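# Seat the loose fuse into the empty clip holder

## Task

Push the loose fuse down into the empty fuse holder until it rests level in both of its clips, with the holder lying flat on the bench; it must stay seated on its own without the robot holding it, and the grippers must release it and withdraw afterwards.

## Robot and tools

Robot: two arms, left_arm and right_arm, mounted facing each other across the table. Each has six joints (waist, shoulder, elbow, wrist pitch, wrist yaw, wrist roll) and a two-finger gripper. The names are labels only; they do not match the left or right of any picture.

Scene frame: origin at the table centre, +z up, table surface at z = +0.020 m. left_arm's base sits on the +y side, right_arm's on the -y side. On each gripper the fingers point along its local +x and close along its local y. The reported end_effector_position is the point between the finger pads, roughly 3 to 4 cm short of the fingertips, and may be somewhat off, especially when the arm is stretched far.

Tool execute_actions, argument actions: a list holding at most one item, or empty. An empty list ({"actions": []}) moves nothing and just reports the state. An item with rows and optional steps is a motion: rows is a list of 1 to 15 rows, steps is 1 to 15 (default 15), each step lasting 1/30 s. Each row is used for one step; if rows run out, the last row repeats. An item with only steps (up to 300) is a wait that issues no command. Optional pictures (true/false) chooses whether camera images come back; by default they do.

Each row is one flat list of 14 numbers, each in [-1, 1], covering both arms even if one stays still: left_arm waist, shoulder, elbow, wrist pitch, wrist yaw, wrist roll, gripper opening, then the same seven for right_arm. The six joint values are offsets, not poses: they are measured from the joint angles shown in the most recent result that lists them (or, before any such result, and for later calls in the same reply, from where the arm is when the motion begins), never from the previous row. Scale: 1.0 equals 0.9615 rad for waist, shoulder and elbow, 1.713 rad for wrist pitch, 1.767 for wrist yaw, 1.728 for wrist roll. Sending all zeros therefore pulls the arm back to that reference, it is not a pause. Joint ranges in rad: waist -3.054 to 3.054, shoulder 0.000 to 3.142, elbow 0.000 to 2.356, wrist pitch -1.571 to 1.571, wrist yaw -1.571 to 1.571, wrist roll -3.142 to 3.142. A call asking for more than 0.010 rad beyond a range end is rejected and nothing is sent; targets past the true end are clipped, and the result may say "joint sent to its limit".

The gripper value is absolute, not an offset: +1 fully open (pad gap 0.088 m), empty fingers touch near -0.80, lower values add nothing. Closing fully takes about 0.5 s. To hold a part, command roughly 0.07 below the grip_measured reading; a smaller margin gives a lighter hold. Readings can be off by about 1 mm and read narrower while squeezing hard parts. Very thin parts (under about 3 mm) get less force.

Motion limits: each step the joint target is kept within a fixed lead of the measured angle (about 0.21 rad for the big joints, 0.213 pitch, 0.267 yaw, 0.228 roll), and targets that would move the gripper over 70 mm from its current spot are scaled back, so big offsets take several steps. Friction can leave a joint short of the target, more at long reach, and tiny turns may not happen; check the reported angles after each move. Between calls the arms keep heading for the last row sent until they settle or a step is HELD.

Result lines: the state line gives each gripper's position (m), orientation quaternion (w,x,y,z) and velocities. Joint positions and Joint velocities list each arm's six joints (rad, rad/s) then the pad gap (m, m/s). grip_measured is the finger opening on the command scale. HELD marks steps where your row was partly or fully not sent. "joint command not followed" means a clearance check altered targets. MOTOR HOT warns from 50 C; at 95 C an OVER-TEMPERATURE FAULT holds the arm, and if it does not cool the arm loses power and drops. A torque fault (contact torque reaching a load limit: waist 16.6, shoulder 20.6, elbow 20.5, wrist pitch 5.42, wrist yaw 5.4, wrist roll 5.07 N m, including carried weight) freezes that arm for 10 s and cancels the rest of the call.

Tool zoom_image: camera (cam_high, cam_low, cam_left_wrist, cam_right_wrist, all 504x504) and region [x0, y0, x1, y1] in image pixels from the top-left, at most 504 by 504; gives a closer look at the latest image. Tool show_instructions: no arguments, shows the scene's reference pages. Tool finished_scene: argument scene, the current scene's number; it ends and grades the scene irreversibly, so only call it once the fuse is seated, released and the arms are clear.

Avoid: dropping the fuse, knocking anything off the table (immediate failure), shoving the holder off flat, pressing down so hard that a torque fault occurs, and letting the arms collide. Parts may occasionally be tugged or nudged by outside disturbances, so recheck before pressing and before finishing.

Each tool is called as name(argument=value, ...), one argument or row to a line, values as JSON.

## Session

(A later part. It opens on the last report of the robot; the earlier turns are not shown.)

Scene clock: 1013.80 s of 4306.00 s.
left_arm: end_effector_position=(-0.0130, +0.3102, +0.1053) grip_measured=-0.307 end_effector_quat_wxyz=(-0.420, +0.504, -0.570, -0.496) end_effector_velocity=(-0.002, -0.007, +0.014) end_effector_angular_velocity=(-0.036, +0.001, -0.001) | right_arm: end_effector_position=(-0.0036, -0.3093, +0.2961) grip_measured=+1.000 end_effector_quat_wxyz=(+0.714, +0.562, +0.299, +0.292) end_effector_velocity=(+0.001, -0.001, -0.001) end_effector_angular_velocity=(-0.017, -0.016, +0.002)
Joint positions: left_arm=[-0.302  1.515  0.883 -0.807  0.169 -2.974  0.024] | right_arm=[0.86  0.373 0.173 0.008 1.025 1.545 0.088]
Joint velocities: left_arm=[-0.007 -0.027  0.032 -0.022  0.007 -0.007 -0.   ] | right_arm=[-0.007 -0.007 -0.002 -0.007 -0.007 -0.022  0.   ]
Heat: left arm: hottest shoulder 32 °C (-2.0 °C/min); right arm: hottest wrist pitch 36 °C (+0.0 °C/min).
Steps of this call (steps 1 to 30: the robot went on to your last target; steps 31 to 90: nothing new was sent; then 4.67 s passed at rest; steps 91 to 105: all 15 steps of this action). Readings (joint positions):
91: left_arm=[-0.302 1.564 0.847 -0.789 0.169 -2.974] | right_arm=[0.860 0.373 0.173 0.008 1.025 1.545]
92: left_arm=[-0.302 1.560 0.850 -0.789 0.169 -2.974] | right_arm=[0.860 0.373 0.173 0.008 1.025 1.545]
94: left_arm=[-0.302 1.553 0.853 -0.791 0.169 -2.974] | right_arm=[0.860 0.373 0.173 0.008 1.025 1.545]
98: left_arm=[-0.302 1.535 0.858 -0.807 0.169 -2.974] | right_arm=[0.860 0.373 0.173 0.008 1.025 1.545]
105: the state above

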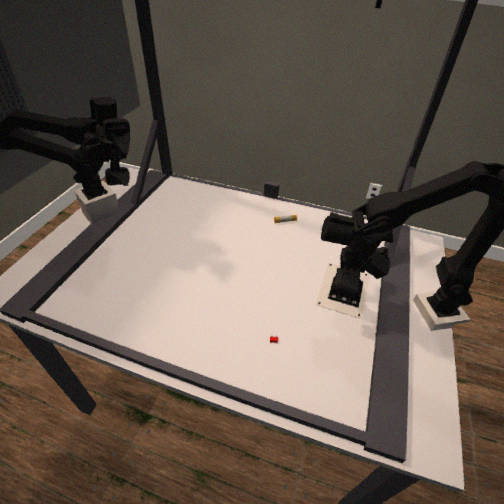

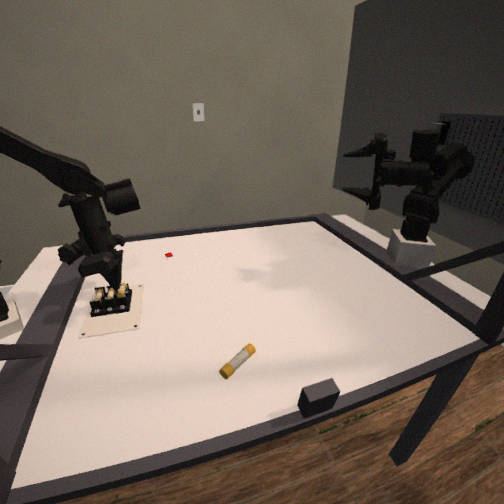

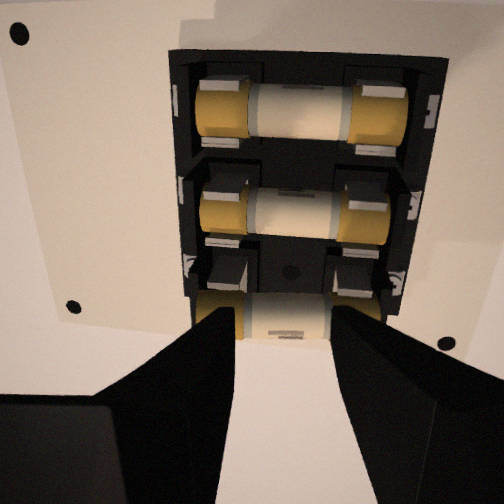

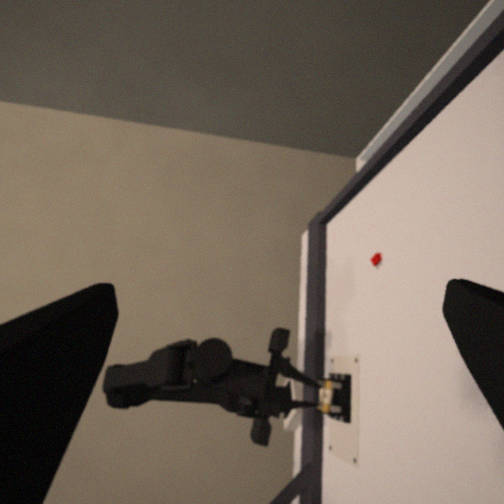

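zoom_image(
  camera="cam_left_wrist",
  region=[170, 230, 420, 360],
)

zoom_image(
  camera="cam_right_wrist",
  region=[295, 365, 360, 430],
)

zoom_image(
  camera="cam_low",
  region=[85, 270, 140, 325],
)

Region (170, 230, 420, 360) of cam_left_wrist's 504x504 image, scaled by 2.016, with more detail than that image has; it fills the top 262 rows of this view, and the rest is white.

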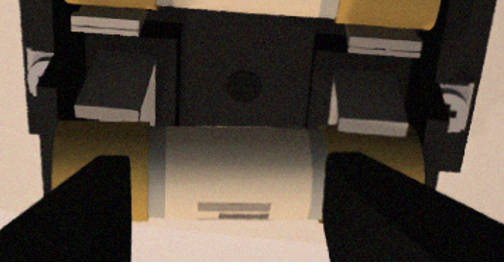

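Region (295, 365, 360, 430) of cam_right_wrist's 504x504 image, scaled by 7.754, with more detail than that image has.

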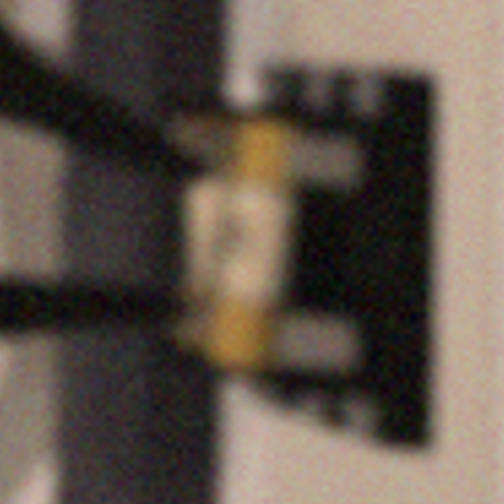

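Region (85, 270, 140, 325) of cam_low's 504x504 image, scaled by 9.164, with more detail than that image has.

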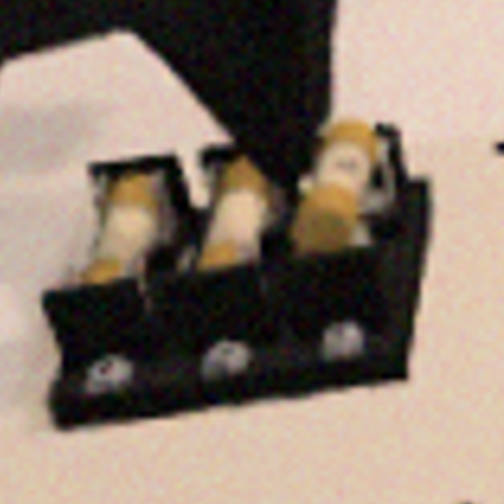

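execute_actions(
  actions=[
    {"rows": [[0,0,0.015,-0.004,0,0,-0.35,0,0,0,0,0,0,1],[0,0.002,0.026,-0.009,0,0,-0.40,0,0,0,0,0,0,1],[0,0.005,0.036,-0.014,0,0.02,-0.45,0,0,0,0,0,0,1],[-0.008,0.008,0.043,-0.017,-0.005,0.06,-0.50,0,0,0,0,0,0,1],[-0.022,0.011,0.046,-0.0182,-0.013,0.12,-0.55,0,0,0,0,0,0,1],[-0.040,0.0136,0.046,-0.0182,-0.023,0.19,-0.60,0,0,0,0,0,0,1],[-0.060,0.0136,0.046,-0.0182,-0.035,0.27,-0.64,0,0,0,0,0,0,1],[-0.080,0.0136,0.046,-0.0182,-0.046,0.35,-0.657,0,0,0,0,0,0,1],[-0.100,0.0136,0.046,-0.0182,-0.058,0.43,-0.657,0,0,0,0,0,0,1],[-0.120,0.0136,0.046,-0.0182,-0.069,0.51,-0.657,0,0,0,0,0,0,1],[-0.138,0.0136,0.046,-0.0182,-0.080,0.59,-0.657,0,0,0,0,0,0,1],[-0.152,0.0136,0.046,-0.0182,-0.088,0.67,-0.657,0,0,0,0,0,0,1],[-0.162,0.0136,0.046,-0.0182,-0.094,0.75,-0.657,0,0,0,0,0,0,1],[-0.1688,0.0136,0.046,-0.0182,-0.0973,0.81,-0.657,0,0,0,0,0,0,1],[-0.1688,0.0136,0.046,-0.0182,-0.0973,0.8498,-0.657,0,0,0,0,0,0,1]], "steps": 15},
  ],
  pictures=false,
)

execute_actions(
  actions=[
    {"steps": 30},
  ],
)

Scene clock: 1134.30 s of 4306.00 s.
left_arm: end_effector_position=(-0.0291, +0.3069, +0.1091) grip_measured=-0.648 end_effector_quat_wxyz=(-0.636, +0.297, -0.679, -0.217) end_effector_velocity=(-0.035, +0.004, -0.000) end_effector_angular_velocity=(-0.000, -0.460, -2.051) | right_arm: end_effector_position=(-0.0036, -0.3093, +0.2961) grip_measured=+1.000 end_effector_quat_wxyz=(+0.714, +0.562, +0.299, +0.292) end_effector_velocity=(+0.002, -0.002, -0.002) end_effector_angular_velocity=(-0.011, -0.001, -0.010)
Joint positions: left_arm=[-0.445  1.521  0.914 -0.836  0.021 -2.273  0.007] | right_arm=[0.86  0.373 0.173 0.008 1.025 1.545 0.088]
Joint velocities: left_arm=[-0.256 -0.007 -0.002 -0.022 -0.227  1.839 -0.003] | right_arm=[-0.002 -0.002  0.002 -0.022  0.007  0.007  0.   ]
Heat: left arm: hottest shoulder 34 °C (+0.0 °C/min); right arm: hottest elbow 36 °C (+0.0 °C/min).
Steps of this call (steps 1 to 15: the robot went on to your last target; steps 16 to 90: nothing new was sent; then 117.00 s passed at rest; steps 91 to 105: all 15 steps of this action). Readings (joint positions):
91: left_arm=[-0.302 1.515 0.883 -0.808 0.169 -2.974] | right_arm=[0.860 0.373 0.173 0.008 1.025 1.545]
92: left_arm=[-0.302 1.515 0.885 -0.811 0.169 -2.974] | right_arm=[0.860 0.373 0.173 0.008 1.025 1.545]
94: left_arm=[-0.302 1.515 0.892 -0.823 0.168 -2.949] | right_arm=[0.860 0.373 0.173 0.008 1.025 1.545]
98: left_arm=[-0.335 1.518 0.912 -0.832 0.127 -2.718] | right_arm=[0.860 0.373 0.173 0.008 1.025 1.545]
105: the state above

Scene clock: 1135.30 s of 4306.00 s.
left_arm: end_effector_position=(-0.0302, +0.3069, +0.1091) grip_measured=-0.654 end_effector_quat_wxyz=(+0.708, -0.034, +0.703, -0.056) end_effector_velocity=(+0.000, -0.001, +0.000) end_effector_angular_velocity=(-0.007, -0.007, +0.006) | right_arm: end_effector_position=(-0.0036, -0.3093, +0.2961) grip_measured=+1.000 end_effector_quat_wxyz=(+0.714, +0.562, +0.299, +0.292) end_effector_velocity=(-0.001, +0.000, -0.002) end_effector_angular_velocity=(-0.012, -0.006, +0.010)
Joint positions: left_arm=[-0.461  1.521  0.914 -0.836 -0.001 -1.511  0.007] | right_arm=[0.86  0.373 0.173 0.008 1.025 1.545 0.088]
Joint velocities: left_arm=[-0.002 -0.002 -0.002  0.007 -0.007 -0.007 -0.   ] | right_arm=[ 0.002 -0.002 -0.002 -0.007 -0.007 -0.007  0.   ]
Heat: left arm: hottest shoulder 34 °C (+0.0 °C/min); right arm: hottest elbow 36 °C (+0.0 °C/min).
Steps of this call (steps 1 to 30: the robot went on to your last target). Readings (joint positions):
1: left_arm=[-0.452 1.521 0.914 -0.836 0.015 -2.209] | right_arm=[0.860 0.373 0.173 0.008 1.025 1.545]
2: left_arm=[-0.456 1.521 0.914 -0.836 0.010 -2.146] | right_arm=[0.860 0.373 0.173 0.008 1.025 1.545]
4: left_arm=[-0.459 1.521 0.914 -0.836 0.004 -2.019] | right_arm=[0.860 0.373 0.173 0.008 1.025 1.545]
8: left_arm=[-0.461 1.521 0.914 -0.836 0.000 -1.764] | right_arm=[0.860 0.373 0.173 0.008 1.025 1.545]
30: the state above

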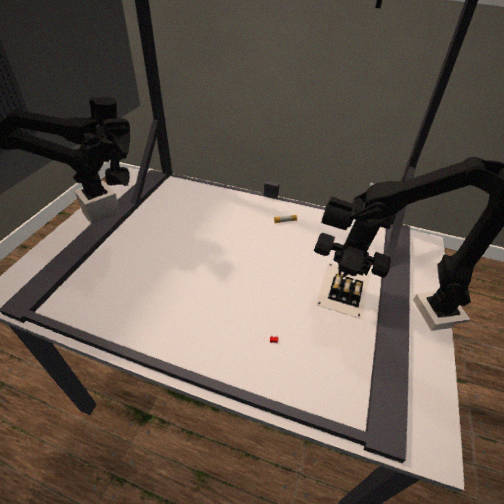

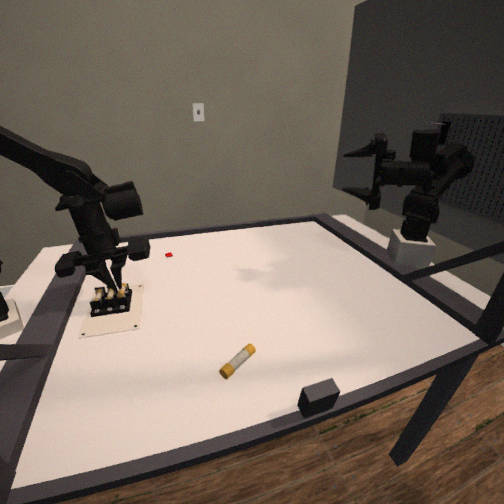

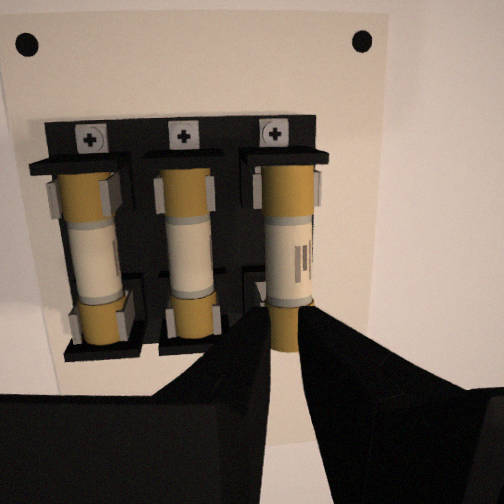

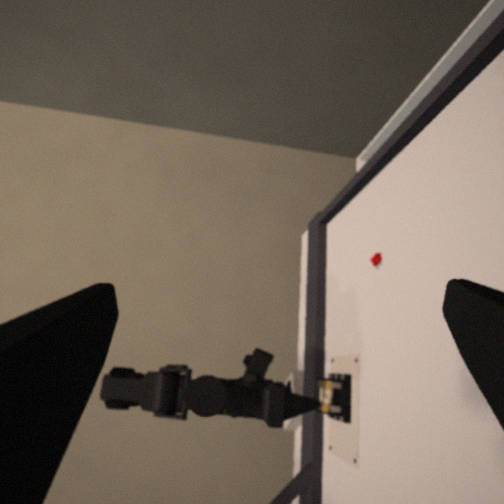

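zoom_image(
  camera="cam_left_wrist",
  region=[210, 140, 370, 370],
)

Region (210, 140, 370, 370) of cam_left_wrist's 504x504 image, scaled by 2.191, with more detail than that image has; it fills the left 351 columns of this view, and the rest is white.

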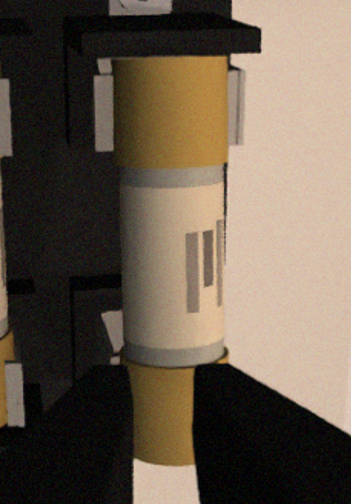

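execute_actions(
  actions=[
    {"rows": [[0,0.004,-0.005,0.003,0,0,-0.657,0,0,0,0,0,0,1],[0,0.007,-0.010,0.006,0,0,-0.657,0,0,0,0,0,0,1],[0,0.009,-0.012,0.008,0,0,-0.657,0,0,0,0,0,0,1],[0,0.011,-0.0145,0.0105,0,0,-0.657,0,0,0,0,0,0,1],[0,0.013,-0.017,0.013,0,0,-0.657,0,0,0,0,0,0,1],[0,0.015,-0.019,0.015,0,0,-0.657,0,0,0,0,0,0,1],[0,0.0169,-0.0212,0.0173,0,0,-0.657,0,0,0,0,0,0,1]], "steps": 15},
  ],
)

zoom_image(
  camera="cam_left_wrist",
  region=[210, 140, 370, 370],
)

Scene clock: 1158.57 s of 4306.00 s.
left_arm: end_effector_position=(-0.0301, +0.3042, +0.1052) grip_measured=-0.654 end_effector_quat_wxyz=(+0.708, -0.037, +0.703, -0.059) end_effector_velocity=(+0.004, +0.002, +0.001) end_effector_angular_velocity=(+0.003, -0.021, +0.013) | right_arm: end_effector_position=(-0.0036, -0.3093, +0.2961) grip_measured=+1.000 end_effector_quat_wxyz=(+0.714, +0.562, +0.299, +0.292) end_effector_velocity=(-0.001, +0.000, -0.004) end_effector_angular_velocity=(-0.017, -0.008, +0.010)
Joint positions: left_arm=[-0.461  1.531  0.905 -0.809 -0.001 -1.511  0.007] | right_arm=[0.86  0.373 0.173 0.008 1.025 1.545 0.088]
Joint velocities: left_arm=[ 0.002 -0.007 -0.002 -0.007 -0.022 -0.007 -0.   ] | right_arm=[ 0.002 -0.002 -0.007 -0.007 -0.007 -0.007  0.   ]
Heat: left arm: hottest shoulder 33 °C (-1.0 °C/min); right arm: hottest elbow 36 °C (+0.0 °C/min).
Steps of this call (steps 1 to 15: the robot went on to your last target; steps 16 to 90: nothing new was sent; then 19.77 s passed at rest; steps 91 to 105: all 15 steps of this action). Readings (joint positions):
91: left_arm=[-0.461 1.521 0.914 -0.836 -0.001 -1.511] | right_arm=[0.860 0.373 0.173 0.008 1.025 1.545]
92: left_arm=[-0.461 1.521 0.914 -0.836 -0.001 -1.511] | right_arm=[0.860 0.373 0.173 0.008 1.025 1.545]
94: left_arm=[-0.461 1.522 0.914 -0.830 -0.001 -1.511] | right_arm=[0.860 0.373 0.173 0.008 1.025 1.545]
98: left_arm=[-0.461 1.527 0.910 -0.815 -0.001 -1.511] | right_arm=[0.860 0.373 0.173 0.008 1.025 1.545]
105: the state above

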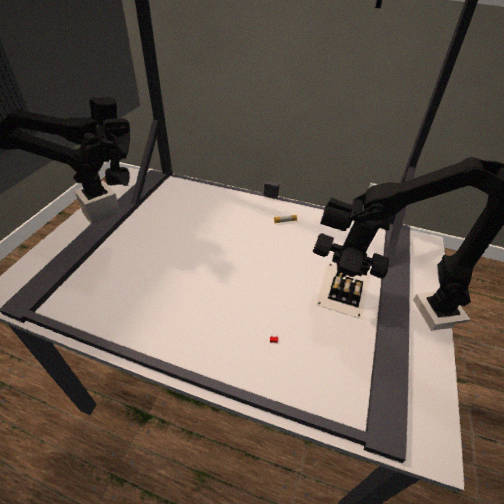

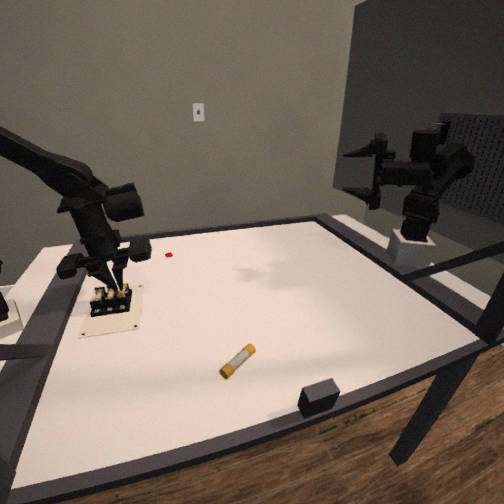

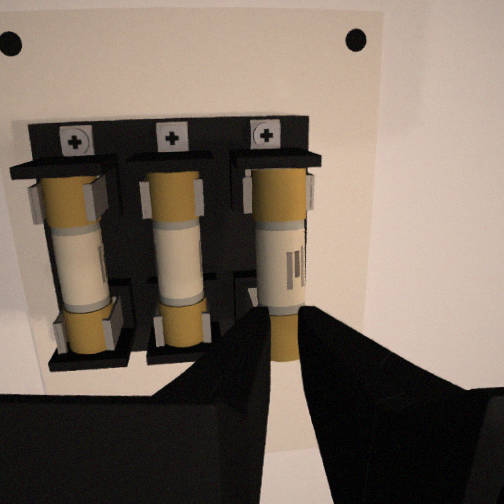

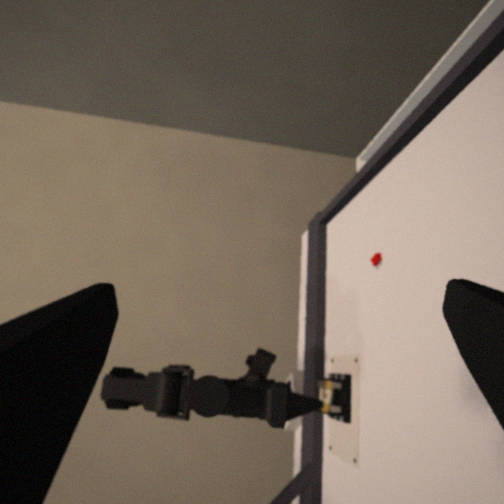

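Region (210, 140, 370, 370) of cam_left_wrist's 504x504 image, scaled by 2.191, with more detail than that image has; it fills the left 351 columns of this view, and the rest is white.

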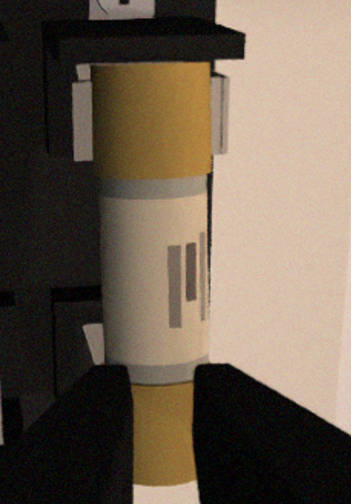

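execute_actions(
  actions=[
    {"rows": [[-0.004,0.007,-0.010,0.001,0,0,-0.657,0,0,0,0,0,0,1],[-0.007,0.0085,-0.012,0.003,0,0,-0.657,0,0,0,0,0,0,1],[-0.007,0.010,-0.014,0.005,0,0,-0.657,0,0,0,0,0,0,1],[-0.007,0.012,-0.016,0.007,0,0,-0.657,0,0,0,0,0,0,1],[-0.007,0.014,-0.018,0.009,0,0,-0.657,0,0,0,0,0,0,1],[-0.007,0.016,-0.020,0.011,0,0,-0.657,0,0,0,0,0,0,1],[-0.007,0.016,-0.020,0.011,0,0,-0.657,0,0,0,0,0,0,1],[-0.007,0.018,-0.0215,0.011,0,0,-0.657,0,0,0,0,0,0,1],[-0.007,0.021,-0.024,0.011,0,0,-0.657,0,0,0,0,0,0,1],[-0.007,0.025,-0.027,0.011,0,0,-0.657,0,0,0,0,0,0,1],[-0.007,0.030,-0.031,0.011,0,0,-0.657,0,0,0,0,0,0,1],[-0.007,0.035,-0.035,0.011,0,0,-0.657,0,0,0,0,0,0,1],[-0.007,0.040,-0.039,0.011,0,0,-0.657,0,0,0,0,0,0,1],[-0.007,0.045,-0.043,0.011,0,0,-0.657,0,0,0,0,0,0,1],[-0.007,0.048,-0.046,0.011,0,0,-0.657,0,0,0,0,0,0,1]], "steps": 15},
  ],
  pictures=false,
)

execute_actions(
  actions=[
    {"steps": 10},
  ],
)

Scene clock: 1180.33 s of 4306.00 s.
left_arm: end_effector_position=(-0.0311, +0.3049, +0.0994) grip_measured=-0.654 end_effector_quat_wxyz=(+0.708, -0.033, +0.703, -0.057) end_effector_velocity=(+0.002, +0.007, -0.015) end_effector_angular_velocity=(+0.051, -0.005, +0.011) | right_arm: end_effector_position=(-0.0036, -0.3093, +0.2961) grip_measured=+1.000 end_effector_quat_wxyz=(+0.714, +0.562, +0.299, +0.292) end_effector_velocity=(+0.001, -0.001, -0.001) end_effector_angular_velocity=(-0.011, -0.009, -0.009)
Joint positions: left_arm=[-0.465  1.545  0.895 -0.795 -0.001 -1.511  0.007] | right_arm=[0.86  0.373 0.173 0.008 1.025 1.545 0.088]
Joint velocities: left_arm=[ 0.002  0.037 -0.022  0.007 -0.007 -0.007 -0.   ] | right_arm=[-0.002 -0.002 -0.002 -0.007  0.007 -0.007  0.   ]
Heat: left arm: hottest shoulder 33 °C (-1.0 °C/min); right arm: hottest elbow 36 °C (+0.0 °C/min).
Steps of this call (steps 1 to 15: the robot went on to your last target; steps 16 to 90: nothing new was sent; then 18.27 s passed at rest; steps 91 to 105: all 15 steps of this action). Readings (joint positions):
91: left_arm=[-0.461 1.531 0.905 -0.809 -0.001 -1.511] | right_arm=[0.860 0.373 0.173 0.008 1.025 1.545]
92: left_arm=[-0.462 1.531 0.905 -0.809 -0.001 -1.511] | right_arm=[0.860 0.373 0.173 0.008 1.025 1.545]
94: left_arm=[-0.463 1.532 0.904 -0.805 -0.001 -1.511] | right_arm=[0.860 0.373 0.173 0.008 1.025 1.545]
98: left_arm=[-0.465 1.537 0.900 -0.797 -0.001 -1.511] | right_arm=[0.860 0.373 0.173 0.008 1.025 1.545]
105: the state above

Scene clock: 1180.67 s of 4306.00 s.
left_arm: end_effector_position=(-0.0311, +0.3052, +0.0989) grip_measured=-0.654 end_effector_quat_wxyz=(+0.708, -0.032, +0.704, -0.056) end_effector_velocity=(+0.000, +0.002, -0.000) end_effector_angular_velocity=(+0.007, -0.004, +0.020) | right_arm: end_effector_position=(-0.0036, -0.3093, +0.2961) grip_measured=+1.000 end_effector_quat_wxyz=(+0.714, +0.562, +0.299, +0.292) end_effector_velocity=(+0.001, -0.001, +0.003) end_effector_angular_velocity=(+0.007, -0.003, -0.009)
Joint positions: left_arm=[-0.465  1.547  0.895 -0.795 -0.001 -1.511  0.007] | right_arm=[0.86  0.373 0.173 0.008 1.025 1.545 0.088]
Joint velocities: left_arm=[-0.002 -0.002 -0.002 -0.007 -0.007 -0.022 -0.   ] | right_arm=[-0.002 -0.002  0.002  0.007  0.007 -0.007  0.   ]
Heat: left arm: hottest shoulder 32 °C (-2.0 °C/min); right arm: hottest elbow 36 °C (+0.0 °C/min).
Steps of this call (steps 1 to 10: the robot went on to your last target). Readings (joint positions):
1: left_arm=[-0.465 1.546 0.895 -0.795 -0.001 -1.511] | right_arm=[0.860 0.373 0.173 0.008 1.025 1.545]
2: left_arm=[-0.465 1.546 0.895 -0.795 -0.001 -1.511] | right_arm=[0.860 0.373 0.173 0.008 1.025 1.545]
4: left_arm=[-0.465 1.546 0.895 -0.795 -0.001 -1.511] | right_arm=[0.860 0.373 0.173 0.008 1.025 1.545]
8: left_arm=[-0.465 1.547 0.895 -0.795 -0.001 -1.511] | right_arm=[0.860 0.373 0.173 0.008 1.025 1.545]
10: the state above

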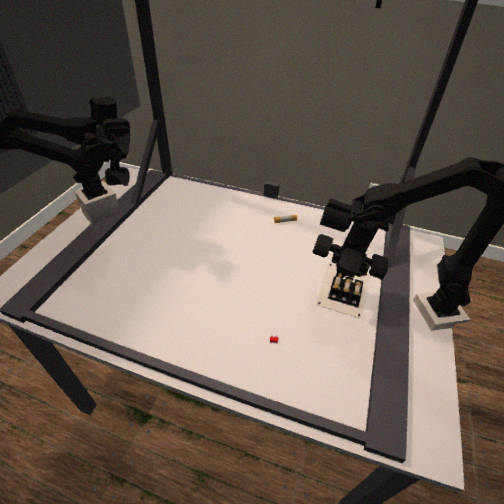

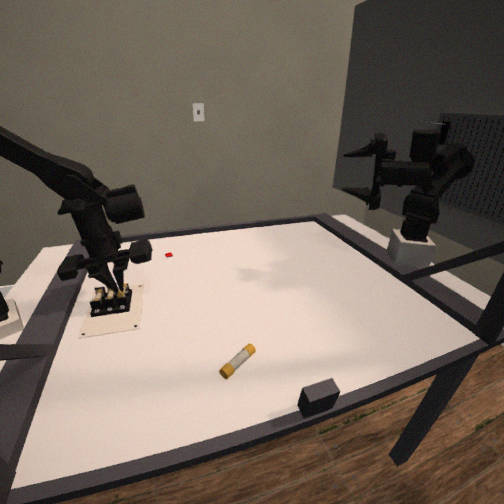

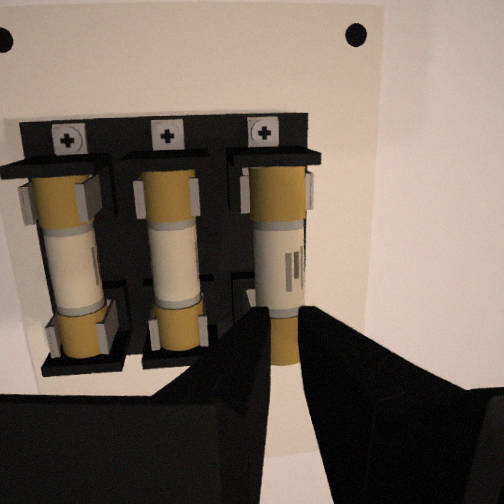

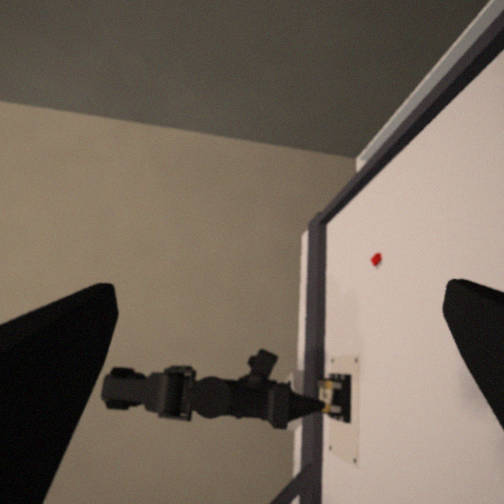

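execute_actions(
  actions=[
    {"rows": [[0,0.036,-0.039,0.003,0,0,-0.657,0,0,0,0,0,0,1],[0,0.042,-0.044,0.003,0,0,-0.657,0,0,0,0,0,0,1],[0,0.048,-0.049,0.004,0,0,-0.657,0,0,0,0,0,0,1],[0,0.054,-0.054,0.004,0,0,-0.657,0,0,0,0,0,0,1],[0,0.060,-0.059,0.005,0,0,-0.657,0,0,0,0,0,0,1],[0,0.066,-0.064,0.005,0,0,-0.657,0,0,0,0,0,0,1],[0,0.072,-0.069,0.006,0,0,-0.657,0,0,0,0,0,0,1],[0,0.078,-0.074,0.006,0,0,-0.657,0,0,0,0,0,0,1],[0,0.084,-0.079,0.007,0,0,-0.657,0,0,0,0,0,0,1],[0,0.090,-0.084,0.007,0,0,-0.657,0,0,0,0,0,0,1],[0,0.096,-0.089,0.008,0,0,-0.657,0,0,0,0,0,0,1],[0,0.102,-0.094,0.008,0,0,-0.657,0,0,0,0,0,0,1],[0,0.107,-0.099,0.009,0,0,-0.657,0,0,0,0,0,0,1],[0,0.112,-0.103,0.009,0,0,-0.657,0,0,0,0,0,0,1]], "steps": 15},
  ],
  pictures=false,
)

execute_actions(
  actions=[
    {"steps": 10},
  ],
)

Scene clock: 1199.10 s of 4306.00 s.
left_arm: end_effector_position=(-0.0321, +0.3080, +0.0868) grip_measured=-0.654 end_effector_quat_wxyz=(+0.706, -0.022, +0.706, -0.046) end_effector_velocity=(-0.003, -0.009, -0.089) end_effector_angular_velocity=(+0.017, -0.008, -0.024) | right_arm: end_effector_position=(-0.0036, -0.3093, +0.2961) grip_measured=+1.000 end_effector_quat_wxyz=(+0.714, +0.562, +0.299, +0.292) end_effector_velocity=(-0.000, +0.000, -0.002) end_effector_angular_velocity=(-0.003, -0.003, +0.005)
Joint positions: left_arm=[-0.465  1.579  0.877 -0.772  0.005 -1.511  0.007] | right_arm=[0.86  0.373 0.173 0.008 1.025 1.545 0.088]
Joint velocities: left_arm=[-0.017  0.212 -0.178  0.374 -0.007  0.007  0.   ] | right_arm=[-0.002 -0.002 -0.007  0.007 -0.007 -0.007  0.   ]
Heat: left arm: hottest shoulder 31 °C (-3.0 °C/min); right arm: hottest elbow 36 °C (+0.0 °C/min).
Steps of this call (steps 1 to 15: the robot went on to your last target; steps 16 to 90: nothing new was sent; then 14.93 s passed at rest; steps 91 to 105: all 15 steps of this action). Readings (joint positions):
91: left_arm=[-0.465 1.547 0.894 -0.794 -0.001 -1.511] | right_arm=[0.860 0.373 0.173 0.008 1.025 1.545]
92: left_arm=[-0.465 1.548 0.893 -0.794 -0.001 -1.511] | right_arm=[0.860 0.373 0.173 0.008 1.025 1.545]
94: left_arm=[-0.465 1.551 0.892 -0.793 -0.001 -1.511] | right_arm=[0.860 0.373 0.173 0.008 1.025 1.545]
98: left_arm=[-0.465 1.558 0.887 -0.789 -0.000 -1.511] | right_arm=[0.860 0.373 0.173 0.008 1.025 1.545]
105: the state above

Scene clock: 1199.43 s of 4306.00 s.
left_arm: end_effector_position=(-0.0321, +0.3087, +0.0850) grip_measured=-0.654 end_effector_quat_wxyz=(+0.706, -0.020, +0.707, -0.045) end_effector_velocity=(+0.003, +0.002, -0.000) end_effector_angular_velocity=(+0.008, -0.020, +0.021) | right_arm: end_effector_position=(-0.0036, -0.3093, +0.2961) grip_measured=+1.000 end_effector_quat_wxyz=(+0.714, +0.562, +0.299, +0.292) end_effector_velocity=(-0.002, +0.002, -0.000) end_effector_angular_velocity=(+0.010, +0.012, +0.018)
Joint positions: left_arm=[-0.465  1.584  0.874 -0.77   0.005 -1.511  0.007] | right_arm=[0.86  0.373 0.173 0.008 1.025 1.545 0.088]
Joint velocities: left_arm=[-0.002 -0.002 -0.002 -0.007 -0.022 -0.022 -0.   ] | right_arm=[-0.002 -0.002 -0.002  0.007 -0.022  0.007  0.   ]
Heat: left arm: hottest shoulder 31 °C (-3.0 °C/min); right arm: hottest elbow 36 °C (+0.0 °C/min).
Steps of this call (steps 1 to 10: the robot went on to your last target). Readings (joint positions):
1: left_arm=[-0.465 1.584 0.875 -0.773 0.005 -1.511] | right_arm=[0.860 0.373 0.173 0.008 1.025 1.545]
2: left_arm=[-0.465 1.584 0.874 -0.770 0.005 -1.511] | right_arm=[0.860 0.373 0.173 0.008 1.025 1.545]
4: left_arm=[-0.465 1.584 0.874 -0.770 0.005 -1.511] | right_arm=[0.860 0.373 0.173 0.008 1.025 1.545]
8: left_arm=[-0.465 1.584 0.874 -0.770 0.005 -1.511] | right_arm=[0.860 0.373 0.173 0.008 1.025 1.545]
10: the state above

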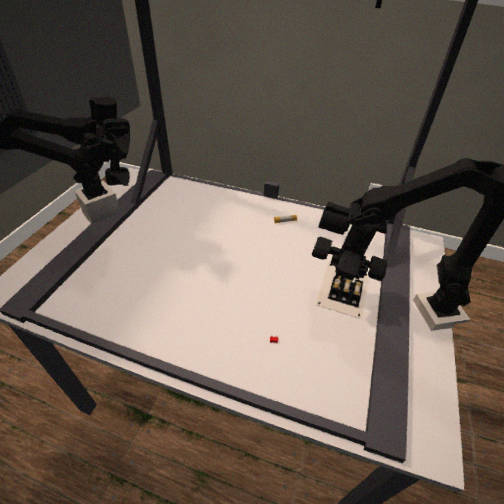

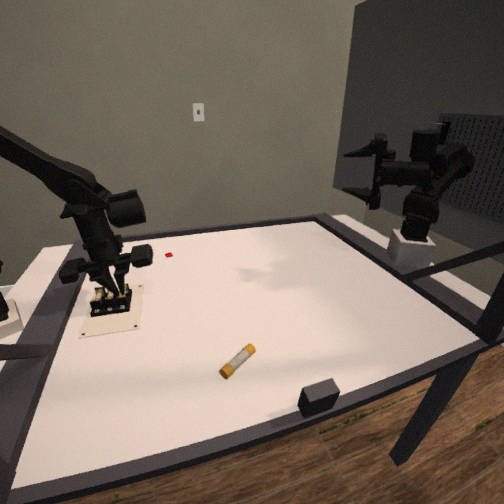

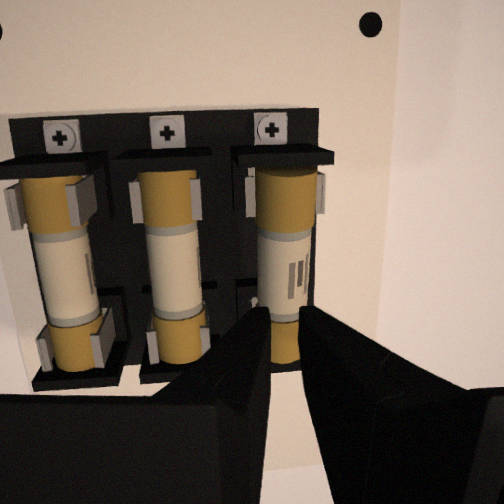

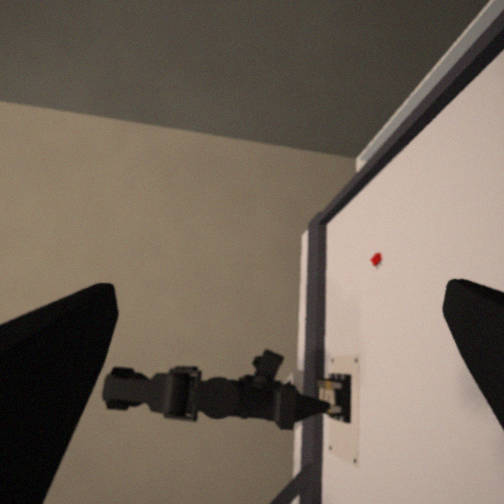

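execute_actions(
  actions=[
    {"rows": [[0,0.060,-0.068,-0.005,0,0,-0.657,0,0,0,0,0,0,1],[0,0.046,-0.055,-0.004,0,0,-0.657,0,0,0,0,0,0,1],[0,0.032,-0.042,-0.003,-0.001,0,-0.657,0,0,0,0,0,0,1],[0,0.018,-0.029,-0.002,-0.002,0,-0.657,0,0,0,0,0,0,1],[0,0.004,-0.016,-0.001,-0.003,0,-0.657,0,0,0,0,0,0,1],[0,-0.010,-0.003,0,-0.004,0,-0.657,0,0,0,0,0,0,1],[0,-0.022,0.008,0,-0.0045,0,-0.657,0,0,0,0,0,0,1],[0,-0.032,0.016,-0.002,-0.0045,0,-0.657,0,0,0,0,0,0,1],[0,-0.040,0.023,-0.006,-0.0045,0,-0.657,0,0,0,0,0,0,1],[0,-0.047,0.029,-0.010,-0.0045,0,-0.657,0,0,0,0,0,0,1],[0,-0.053,0.034,-0.014,-0.0045,0,-0.657,0,0,0,0,0,0,1],[0,-0.058,0.039,-0.017,-0.0045,0,-0.657,0,0,0,0,0,0,1],[0,-0.0624,0.0426,-0.0198,-0.0045,0,-0.657,0,0,0,0,0,0,1]], "steps": 15},
  ],
  pictures=false,
)

execute_actions(
  actions=[
    {"steps": 8},
  ],
)

Scene clock: 1227.20 s of 4306.00 s.
left_arm: end_effector_position=(-0.0312, +0.3053, +0.1007) grip_measured=-0.654 end_effector_quat_wxyz=(+0.708, -0.034, +0.703, -0.058) end_effector_velocity=(+0.002, -0.026, +0.048) end_effector_angular_velocity=(-0.154, -0.012, -0.004) | right_arm: end_effector_position=(-0.0036, -0.3093, +0.2961) grip_measured=+1.000 end_effector_quat_wxyz=(+0.714, +0.562, +0.299, +0.292) end_effector_velocity=(+0.001, -0.000, +0.000) end_effector_angular_velocity=(-0.008, -0.005, +0.001)
Joint positions: left_arm=[-0.465  1.539  0.895 -0.797 -0.001 -1.511  0.007] | right_arm=[0.86  0.373 0.173 0.008 1.025 1.545 0.088]
Joint velocities: left_arm=[ 0.002 -0.1    0.09  -0.037 -0.007  0.007 -0.   ] | right_arm=[-0.007 -0.002  0.002 -0.007 -0.007 -0.007  0.   ]
Heat: left arm: hottest shoulder 31 °C (-2.0 °C/min); right arm: hottest elbow 36 °C (+0.0 °C/min).
Steps of this call (steps 1 to 15: the robot went on to your last target; steps 16 to 90: nothing new was sent; then 24.27 s passed at rest; steps 91 to 105: all 15 steps of this action). Readings (joint positions):
91: left_arm=[-0.465 1.584 0.874 -0.770 0.005 -1.511] | right_arm=[0.860 0.373 0.173 0.008 1.025 1.545]
92: left_arm=[-0.465 1.582 0.875 -0.770 0.005 -1.511] | right_arm=[0.860 0.373 0.173 0.008 1.025 1.545]
94: left_arm=[-0.465 1.576 0.879 -0.770 0.005 -1.511] | right_arm=[0.860 0.373 0.173 0.008 1.025 1.545]
98: left_arm=[-0.465 1.564 0.884 -0.770 0.004 -1.511] | right_arm=[0.860 0.373 0.173 0.008 1.025 1.545]
105: the state above

Scene clock: 1227.47 s of 4306.00 s.
left_arm: end_effector_position=(-0.0311, +0.3035, +0.1045) grip_measured=-0.654 end_effector_quat_wxyz=(+0.708, -0.037, +0.703, -0.061) end_effector_velocity=(-0.003, +0.008, -0.001) end_effector_angular_velocity=(+0.036, +0.007, -0.016) | right_arm: end_effector_position=(-0.0036, -0.3093, +0.2961) grip_measured=+1.000 end_effector_quat_wxyz=(+0.714, +0.562, +0.299, +0.292) end_effector_velocity=(+0.001, -0.000, -0.002) end_effector_angular_velocity=(-0.003, +0.005, -0.001)
Joint positions: left_arm=[-0.465  1.532  0.903 -0.802 -0.001 -1.511  0.007] | right_arm=[0.86  0.373 0.173 0.008 1.025 1.545 0.088]
Joint velocities: left_arm=[-0.007 -0.002 -0.002 -0.037  0.007  0.007 -0.   ] | right_arm=[-0.007 -0.002 -0.002 -0.007 -0.007  0.007  0.   ]
Heat: left arm: hottest shoulder 31 °C (-2.0 °C/min); right arm: hottest elbow 36 °C (+0.0 °C/min).
Steps of this call (steps 1 to 8: the robot went on to your last target). Readings (joint positions):
1: left_arm=[-0.465 1.536 0.898 -0.798 -0.001 -1.511] | right_arm=[0.860 0.373 0.173 0.008 1.025 1.545]
2: left_arm=[-0.465 1.534 0.900 -0.798 -0.001 -1.511] | right_arm=[0.860 0.373 0.173 0.008 1.025 1.545]
4: left_arm=[-0.465 1.532 0.903 -0.800 -0.001 -1.511] | right_arm=[0.860 0.373 0.173 0.008 1.025 1.545]
8: the state above

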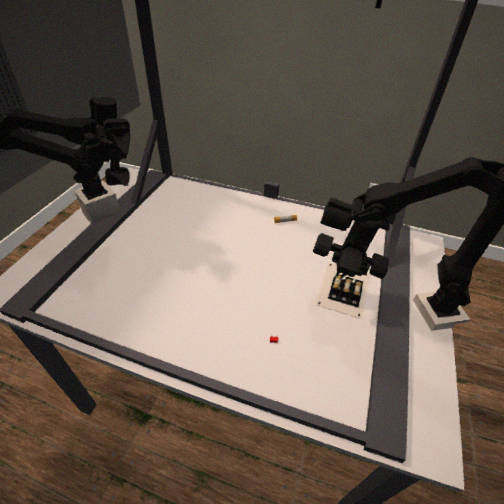

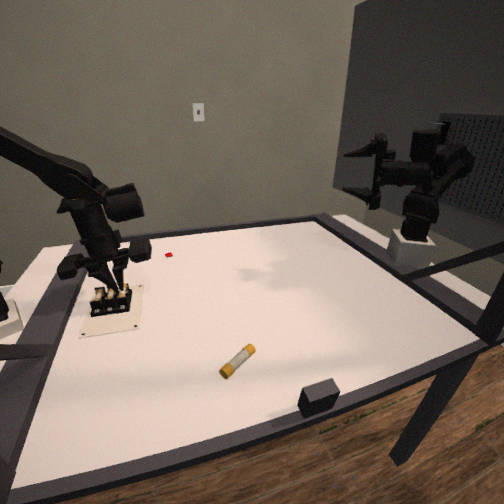

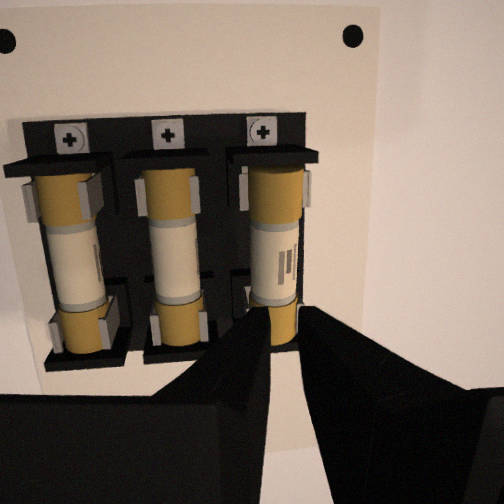

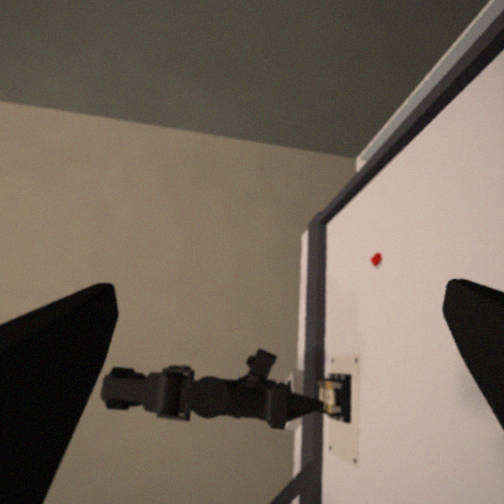

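execute_actions(
  actions=[
    {"rows": [[0.008,0,0,0,0,0.006,-0.657,0,0,0,0,0,0,1],[0.020,0,0,0,0,0.012,-0.657,0,0,0,0,0,0,1],[0.034,0,0,0,0,0.020,-0.657,0,0,0,0,0,0,1],[0.048,0.003,-0.004,0,0,0.028,-0.657,0,0,0,0,0,0,1],[0.060,0.006,-0.008,0,0,0.035,-0.657,0,0,0,0,0,0,1],[0.069,0.008,-0.012,0.002,0,0.040,-0.657,0,0,0,0,0,0,1],[0.0749,0.0095,-0.015,0.0045,0,0.0428,-0.657,0,0,0,0,0,0,1],[0.0749,0.011,-0.018,0.007,0,0.0428,-0.657,0,0,0,0,0,0,1],[0.0749,0.0125,-0.0205,0.0095,0,0.0428,-0.657,0,0,0,0,0,0,1],[0.0749,0.0135,-0.0223,0.0113,0,0.0428,-0.657,0,0,0,0,0,0,1]], "steps": 15},
  ],
  pictures=false,
)

execute_actions(
  actions=[
    {"steps": 6},
  ],
)

zoom_image(
  camera="cam_left_wrist",
  region=[210, 190, 370, 420],
)

Scene clock: 1240.80 s of 4306.00 s.
left_arm: end_effector_position=(-0.0124, +0.3045, +0.1009) grip_measured=-0.654 end_effector_quat_wxyz=(+0.711, -0.037, +0.700, -0.061) end_effector_velocity=(+0.003, +0.001, -0.004) end_effector_angular_velocity=(-0.002, -0.008, +0.001) | right_arm: end_effector_position=(-0.0036, -0.3093, +0.2961) grip_measured=+1.000 end_effector_quat_wxyz=(+0.714, +0.562, +0.299, +0.292) end_effector_velocity=(-0.002, +0.001, -0.004) end_effector_angular_velocity=(-0.027, -0.008, +0.020)
Joint positions: left_arm=[-0.397  1.538  0.893 -0.786 -0.001 -1.444  0.007] | right_arm=[0.86  0.373 0.173 0.008 1.025 1.545 0.088]
Joint velocities: left_arm=[ 0.007  0.002 -0.017  0.022 -0.007  0.007 -0.   ] | right_arm=[-0.002 -0.002 -0.002 -0.022 -0.022 -0.007  0.   ]
Heat: left arm: hottest shoulder 32 °C (+0.0 °C/min); right arm: hottest elbow 36 °C (+0.0 °C/min).
Steps of this call (steps 1 to 15: the robot went on to your last target; steps 16 to 90: nothing new was sent; then 9.83 s passed at rest; steps 91 to 105: all 15 steps of this action). Readings (joint positions):
91: left_arm=[-0.465 1.532 0.903 -0.802 -0.001 -1.511] | right_arm=[0.860 0.373 0.173 0.008 1.025 1.545]
92: left_arm=[-0.463 1.532 0.903 -0.802 -0.001 -1.509] | right_arm=[0.860 0.373 0.173 0.008 1.025 1.545]
94: left_arm=[-0.450 1.532 0.903 -0.802 -0.001 -1.493] | right_arm=[0.860 0.373 0.173 0.008 1.025 1.545]
98: left_arm=[-0.409 1.532 0.902 -0.800 -0.001 -1.457] | right_arm=[0.860 0.373 0.173 0.008 1.025 1.545]
105: the state above

Scene clock: 1241.00 s of 4306.00 s.
left_arm: end_effector_position=(-0.0123, +0.3043, +0.1009) grip_measured=-0.654 end_effector_quat_wxyz=(+0.711, -0.038, +0.699, -0.061) end_effector_velocity=(-0.000, +0.005, -0.001) end_effector_angular_velocity=(+0.023, -0.006, -0.009) | right_arm: end_effector_position=(-0.0036, -0.3093, +0.2961) grip_measured=+1.000 end_effector_quat_wxyz=(+0.714, +0.562, +0.299, +0.292) end_effector_velocity=(-0.000, +0.001, +0.002) end_effector_angular_velocity=(+0.016, +0.011, +0.004)
Joint positions: left_arm=[-0.396  1.538  0.893 -0.785 -0.001 -1.443  0.007] | right_arm=[0.86  0.373 0.173 0.008 1.025 1.545 0.088]
Joint velocities: left_arm=[-0.002 -0.002 -0.002 -0.022 -0.007  0.007  0.   ] | right_arm=[-0.002 -0.002  0.002  0.007 -0.007  0.007  0.   ]
Heat: left arm: hottest shoulder 32 °C (+0.0 °C/min); right arm: hottest elbow 36 °C (+0.0 °C/min).
Steps of this call (steps 1 to 6: the robot went on to your last target). Readings (joint positions):
1: left_arm=[-0.397 1.538 0.893 -0.786 -0.001 -1.443] | right_arm=[0.860 0.373 0.173 0.008 1.025 1.545]
2: left_arm=[-0.397 1.538 0.893 -0.786 -0.001 -1.443] | right_arm=[0.860 0.373 0.173 0.008 1.025 1.545]
4: left_arm=[-0.396 1.538 0.893 -0.785 -0.001 -1.443] | right_arm=[0.860 0.373 0.173 0.008 1.025 1.545]
6: the state above

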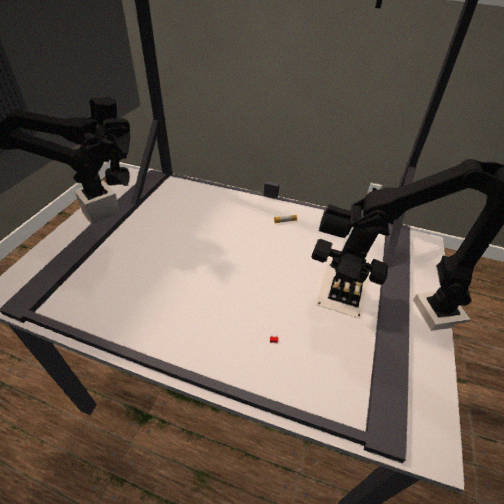

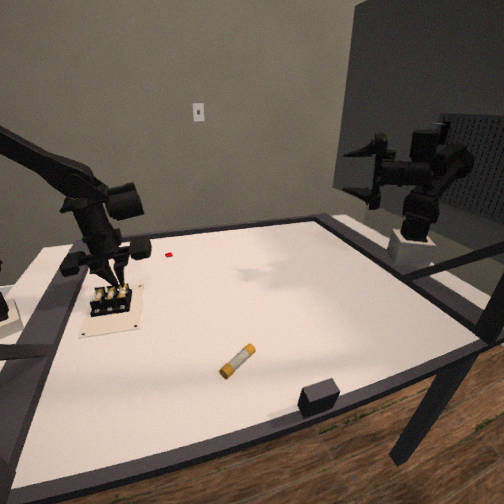

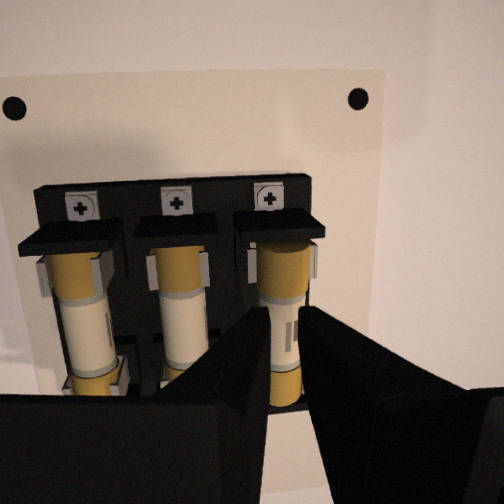

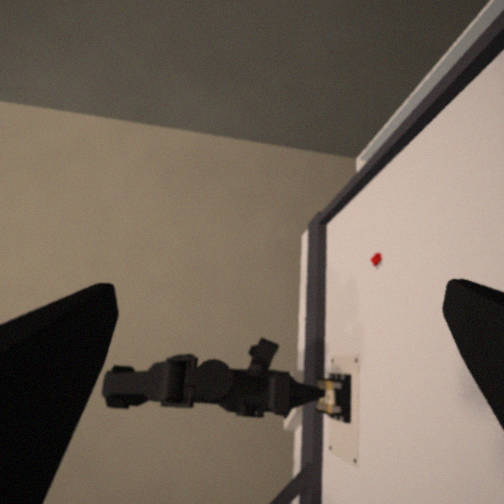

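Region (210, 190, 370, 420) of cam_left_wrist's 504x504 image, scaled by 2.191, with more detail than that image has; it fills the left 351 columns of this view, and the rest is white.

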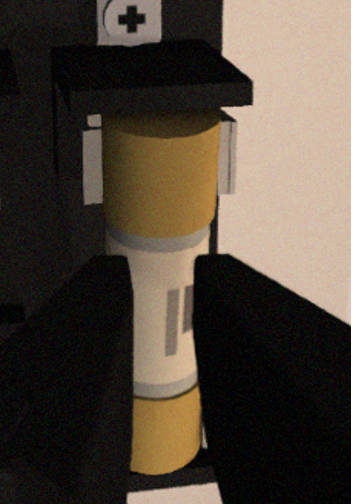

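execute_actions(
  actions=[
    {"rows": [[-0.005,0.007,-0.010,0.001,0,0,-0.657,0,0,0,0,0,0,1],[-0.0095,0.009,-0.012,0.003,0,0,-0.657,0,0,0,0,0,0,1],[-0.0095,0.011,-0.0145,0.0055,0,0,-0.657,0,0,0,0,0,0,1],[-0.0095,0.013,-0.017,0.008,0,0,-0.657,0,0,0,0,0,0,1],[-0.0095,0.015,-0.019,0.0105,0,0,-0.657,0,0,0,0,0,0,1],[-0.0095,0.017,-0.0215,0.013,0,0,-0.657,0,0,0,0,0,0,1],[-0.0095,0.019,-0.024,0.0155,0,0,-0.657,0,0,0,0,0,0,1],[-0.0095,0.021,-0.026,0.0177,0,0,-0.657,0,0,0,0,0,0,1],[-0.0095,0.021,-0.026,0.0177,0,0,-0.657,0,0,0,0,0,0,1],[-0.0095,0.023,-0.0275,0.0177,0,0,-0.657,0,0,0,0,0,0,1],[-0.0095,0.027,-0.031,0.018,0,0,-0.657,0,0,0,0,0,0,1],[-0.0095,0.032,-0.035,0.0185,0,0,-0.657,0,0,0,0,0,0,1],[-0.0095,0.037,-0.039,0.019,0,0,-0.657,0,0,0,0,0,0,1],[-0.0095,0.042,-0.043,0.0195,0,0,-0.657,0,0,0,0,0,0,1],[-0.0095,0.047,-0.047,0.020,0,0,-0.657,0,0,0,0,0,0,1]], "steps": 15},
  ],
  pictures=false,
)

execute_actions(
  actions=[
    {"steps": 10},
  ],
)

Scene clock: 1275.00 s of 4306.00 s.
left_arm: end_effector_position=(-0.0139, +0.3043, +0.0933) grip_measured=-0.654 end_effector_quat_wxyz=(+0.711, -0.033, +0.700, -0.061) end_effector_velocity=(-0.000, +0.009, -0.014) end_effector_angular_velocity=(+0.047, -0.004, -0.009) | right_arm: end_effector_position=(-0.0036, -0.3093, +0.2961) grip_measured=+1.000 end_effector_quat_wxyz=(+0.714, +0.562, +0.299, +0.292) end_effector_velocity=(-0.005, +0.003, -0.001) end_effector_angular_velocity=(-0.009, +0.000, +0.039)
Joint positions: left_arm=[-0.402  1.555  0.877 -0.758 -0.001 -1.443  0.007] | right_arm=[0.86  0.373 0.173 0.008 1.025 1.545 0.088]
Joint velocities: left_arm=[-0.002  0.027 -0.027  0.007 -0.007  0.007 -0.   ] | right_arm=[ 0.002 -0.002  0.002 -0.007 -0.037 -0.007  0.   ]
Heat: left arm: hottest shoulder 31 °C (+0.0 °C/min); right arm: hottest elbow 36 °C (+0.0 °C/min).
Steps of this call (steps 1 to 15: the robot went on to your last target; steps 16 to 90: nothing new was sent; then 30.50 s passed at rest; steps 91 to 105: all 15 steps of this action). Readings (joint positions):
91: left_arm=[-0.396 1.538 0.893 -0.785 -0.001 -1.443] | right_arm=[0.860 0.373 0.173 0.008 1.025 1.545]
92: left_arm=[-0.397 1.538 0.893 -0.785 -0.001 -1.443] | right_arm=[0.860 0.373 0.173 0.008 1.025 1.545]
94: left_arm=[-0.399 1.539 0.892 -0.780 -0.001 -1.443] | right_arm=[0.860 0.373 0.173 0.008 1.025 1.545]
98: left_arm=[-0.402 1.546 0.885 -0.766 -0.001 -1.443] | right_arm=[0.860 0.373 0.173 0.008 1.025 1.545]
105: the state above

Scene clock: 1275.33 s of 4306.00 s.
left_arm: end_effector_position=(-0.0140, +0.3046, +0.0928) grip_measured=-0.654 end_effector_quat_wxyz=(+0.711, -0.033, +0.700, -0.061) end_effector_velocity=(-0.002, -0.001, +0.000) end_effector_angular_velocity=(-0.008, +0.008, +0.004) | right_arm: end_effector_position=(-0.0036, -0.3093, +0.2961) grip_measured=+1.000 end_effector_quat_wxyz=(+0.714, +0.562, +0.299, +0.292) end_effector_velocity=(-0.000, +0.000, +0.000) end_effector_angular_velocity=(-0.017, -0.016, +0.007)
Joint positions: left_arm=[-0.402  1.556  0.876 -0.757 -0.001 -1.443  0.007] | right_arm=[0.86  0.373 0.173 0.008 1.025 1.545 0.088]
Joint velocities: left_arm=[-0.002 -0.002 -0.002  0.007  0.007 -0.007 -0.   ] | right_arm=[-0.002 -0.002  0.002 -0.007 -0.007 -0.022  0.   ]
Heat: left arm: hottest shoulder 31 °C (+0.0 °C/min); right arm: hottest elbow 36 °C (+0.0 °C/min).
Steps of this call (steps 1 to 10: the robot went on to your last target). Readings (joint positions):
1: left_arm=[-0.402 1.555 0.877 -0.758 -0.001 -1.443] | right_arm=[0.860 0.373 0.173 0.008 1.025 1.545]
2: left_arm=[-0.402 1.555 0.876 -0.758 -0.001 -1.443] | right_arm=[0.860 0.373 0.173 0.008 1.025 1.545]
4: left_arm=[-0.402 1.556 0.876 -0.758 -0.001 -1.443] | right_arm=[0.860 0.373 0.173 0.008 1.025 1.545]
8: left_arm=[-0.402 1.556 0.876 -0.757 -0.001 -1.443] | right_arm=[0.860 0.373 0.173 0.008 1.025 1.545]
10: the state above

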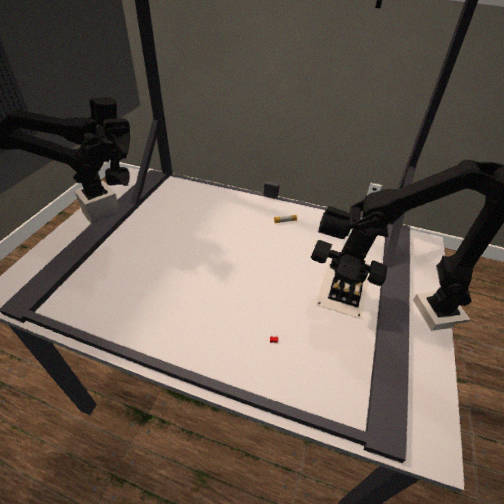

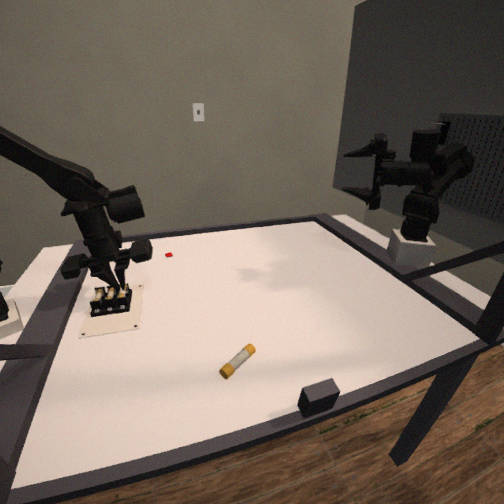

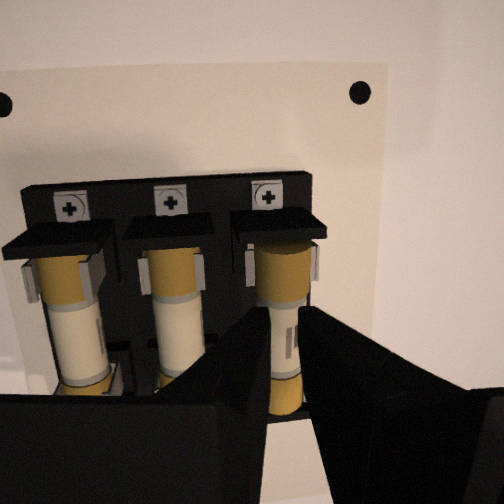

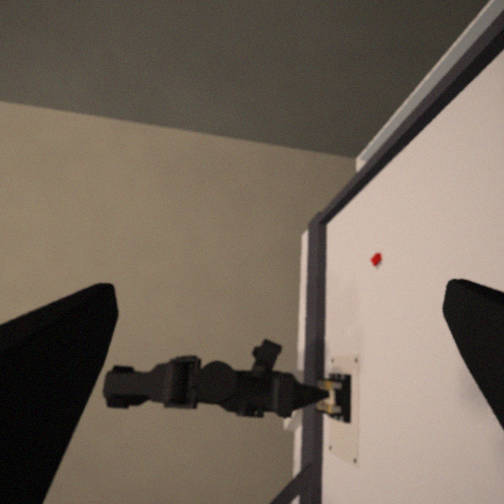

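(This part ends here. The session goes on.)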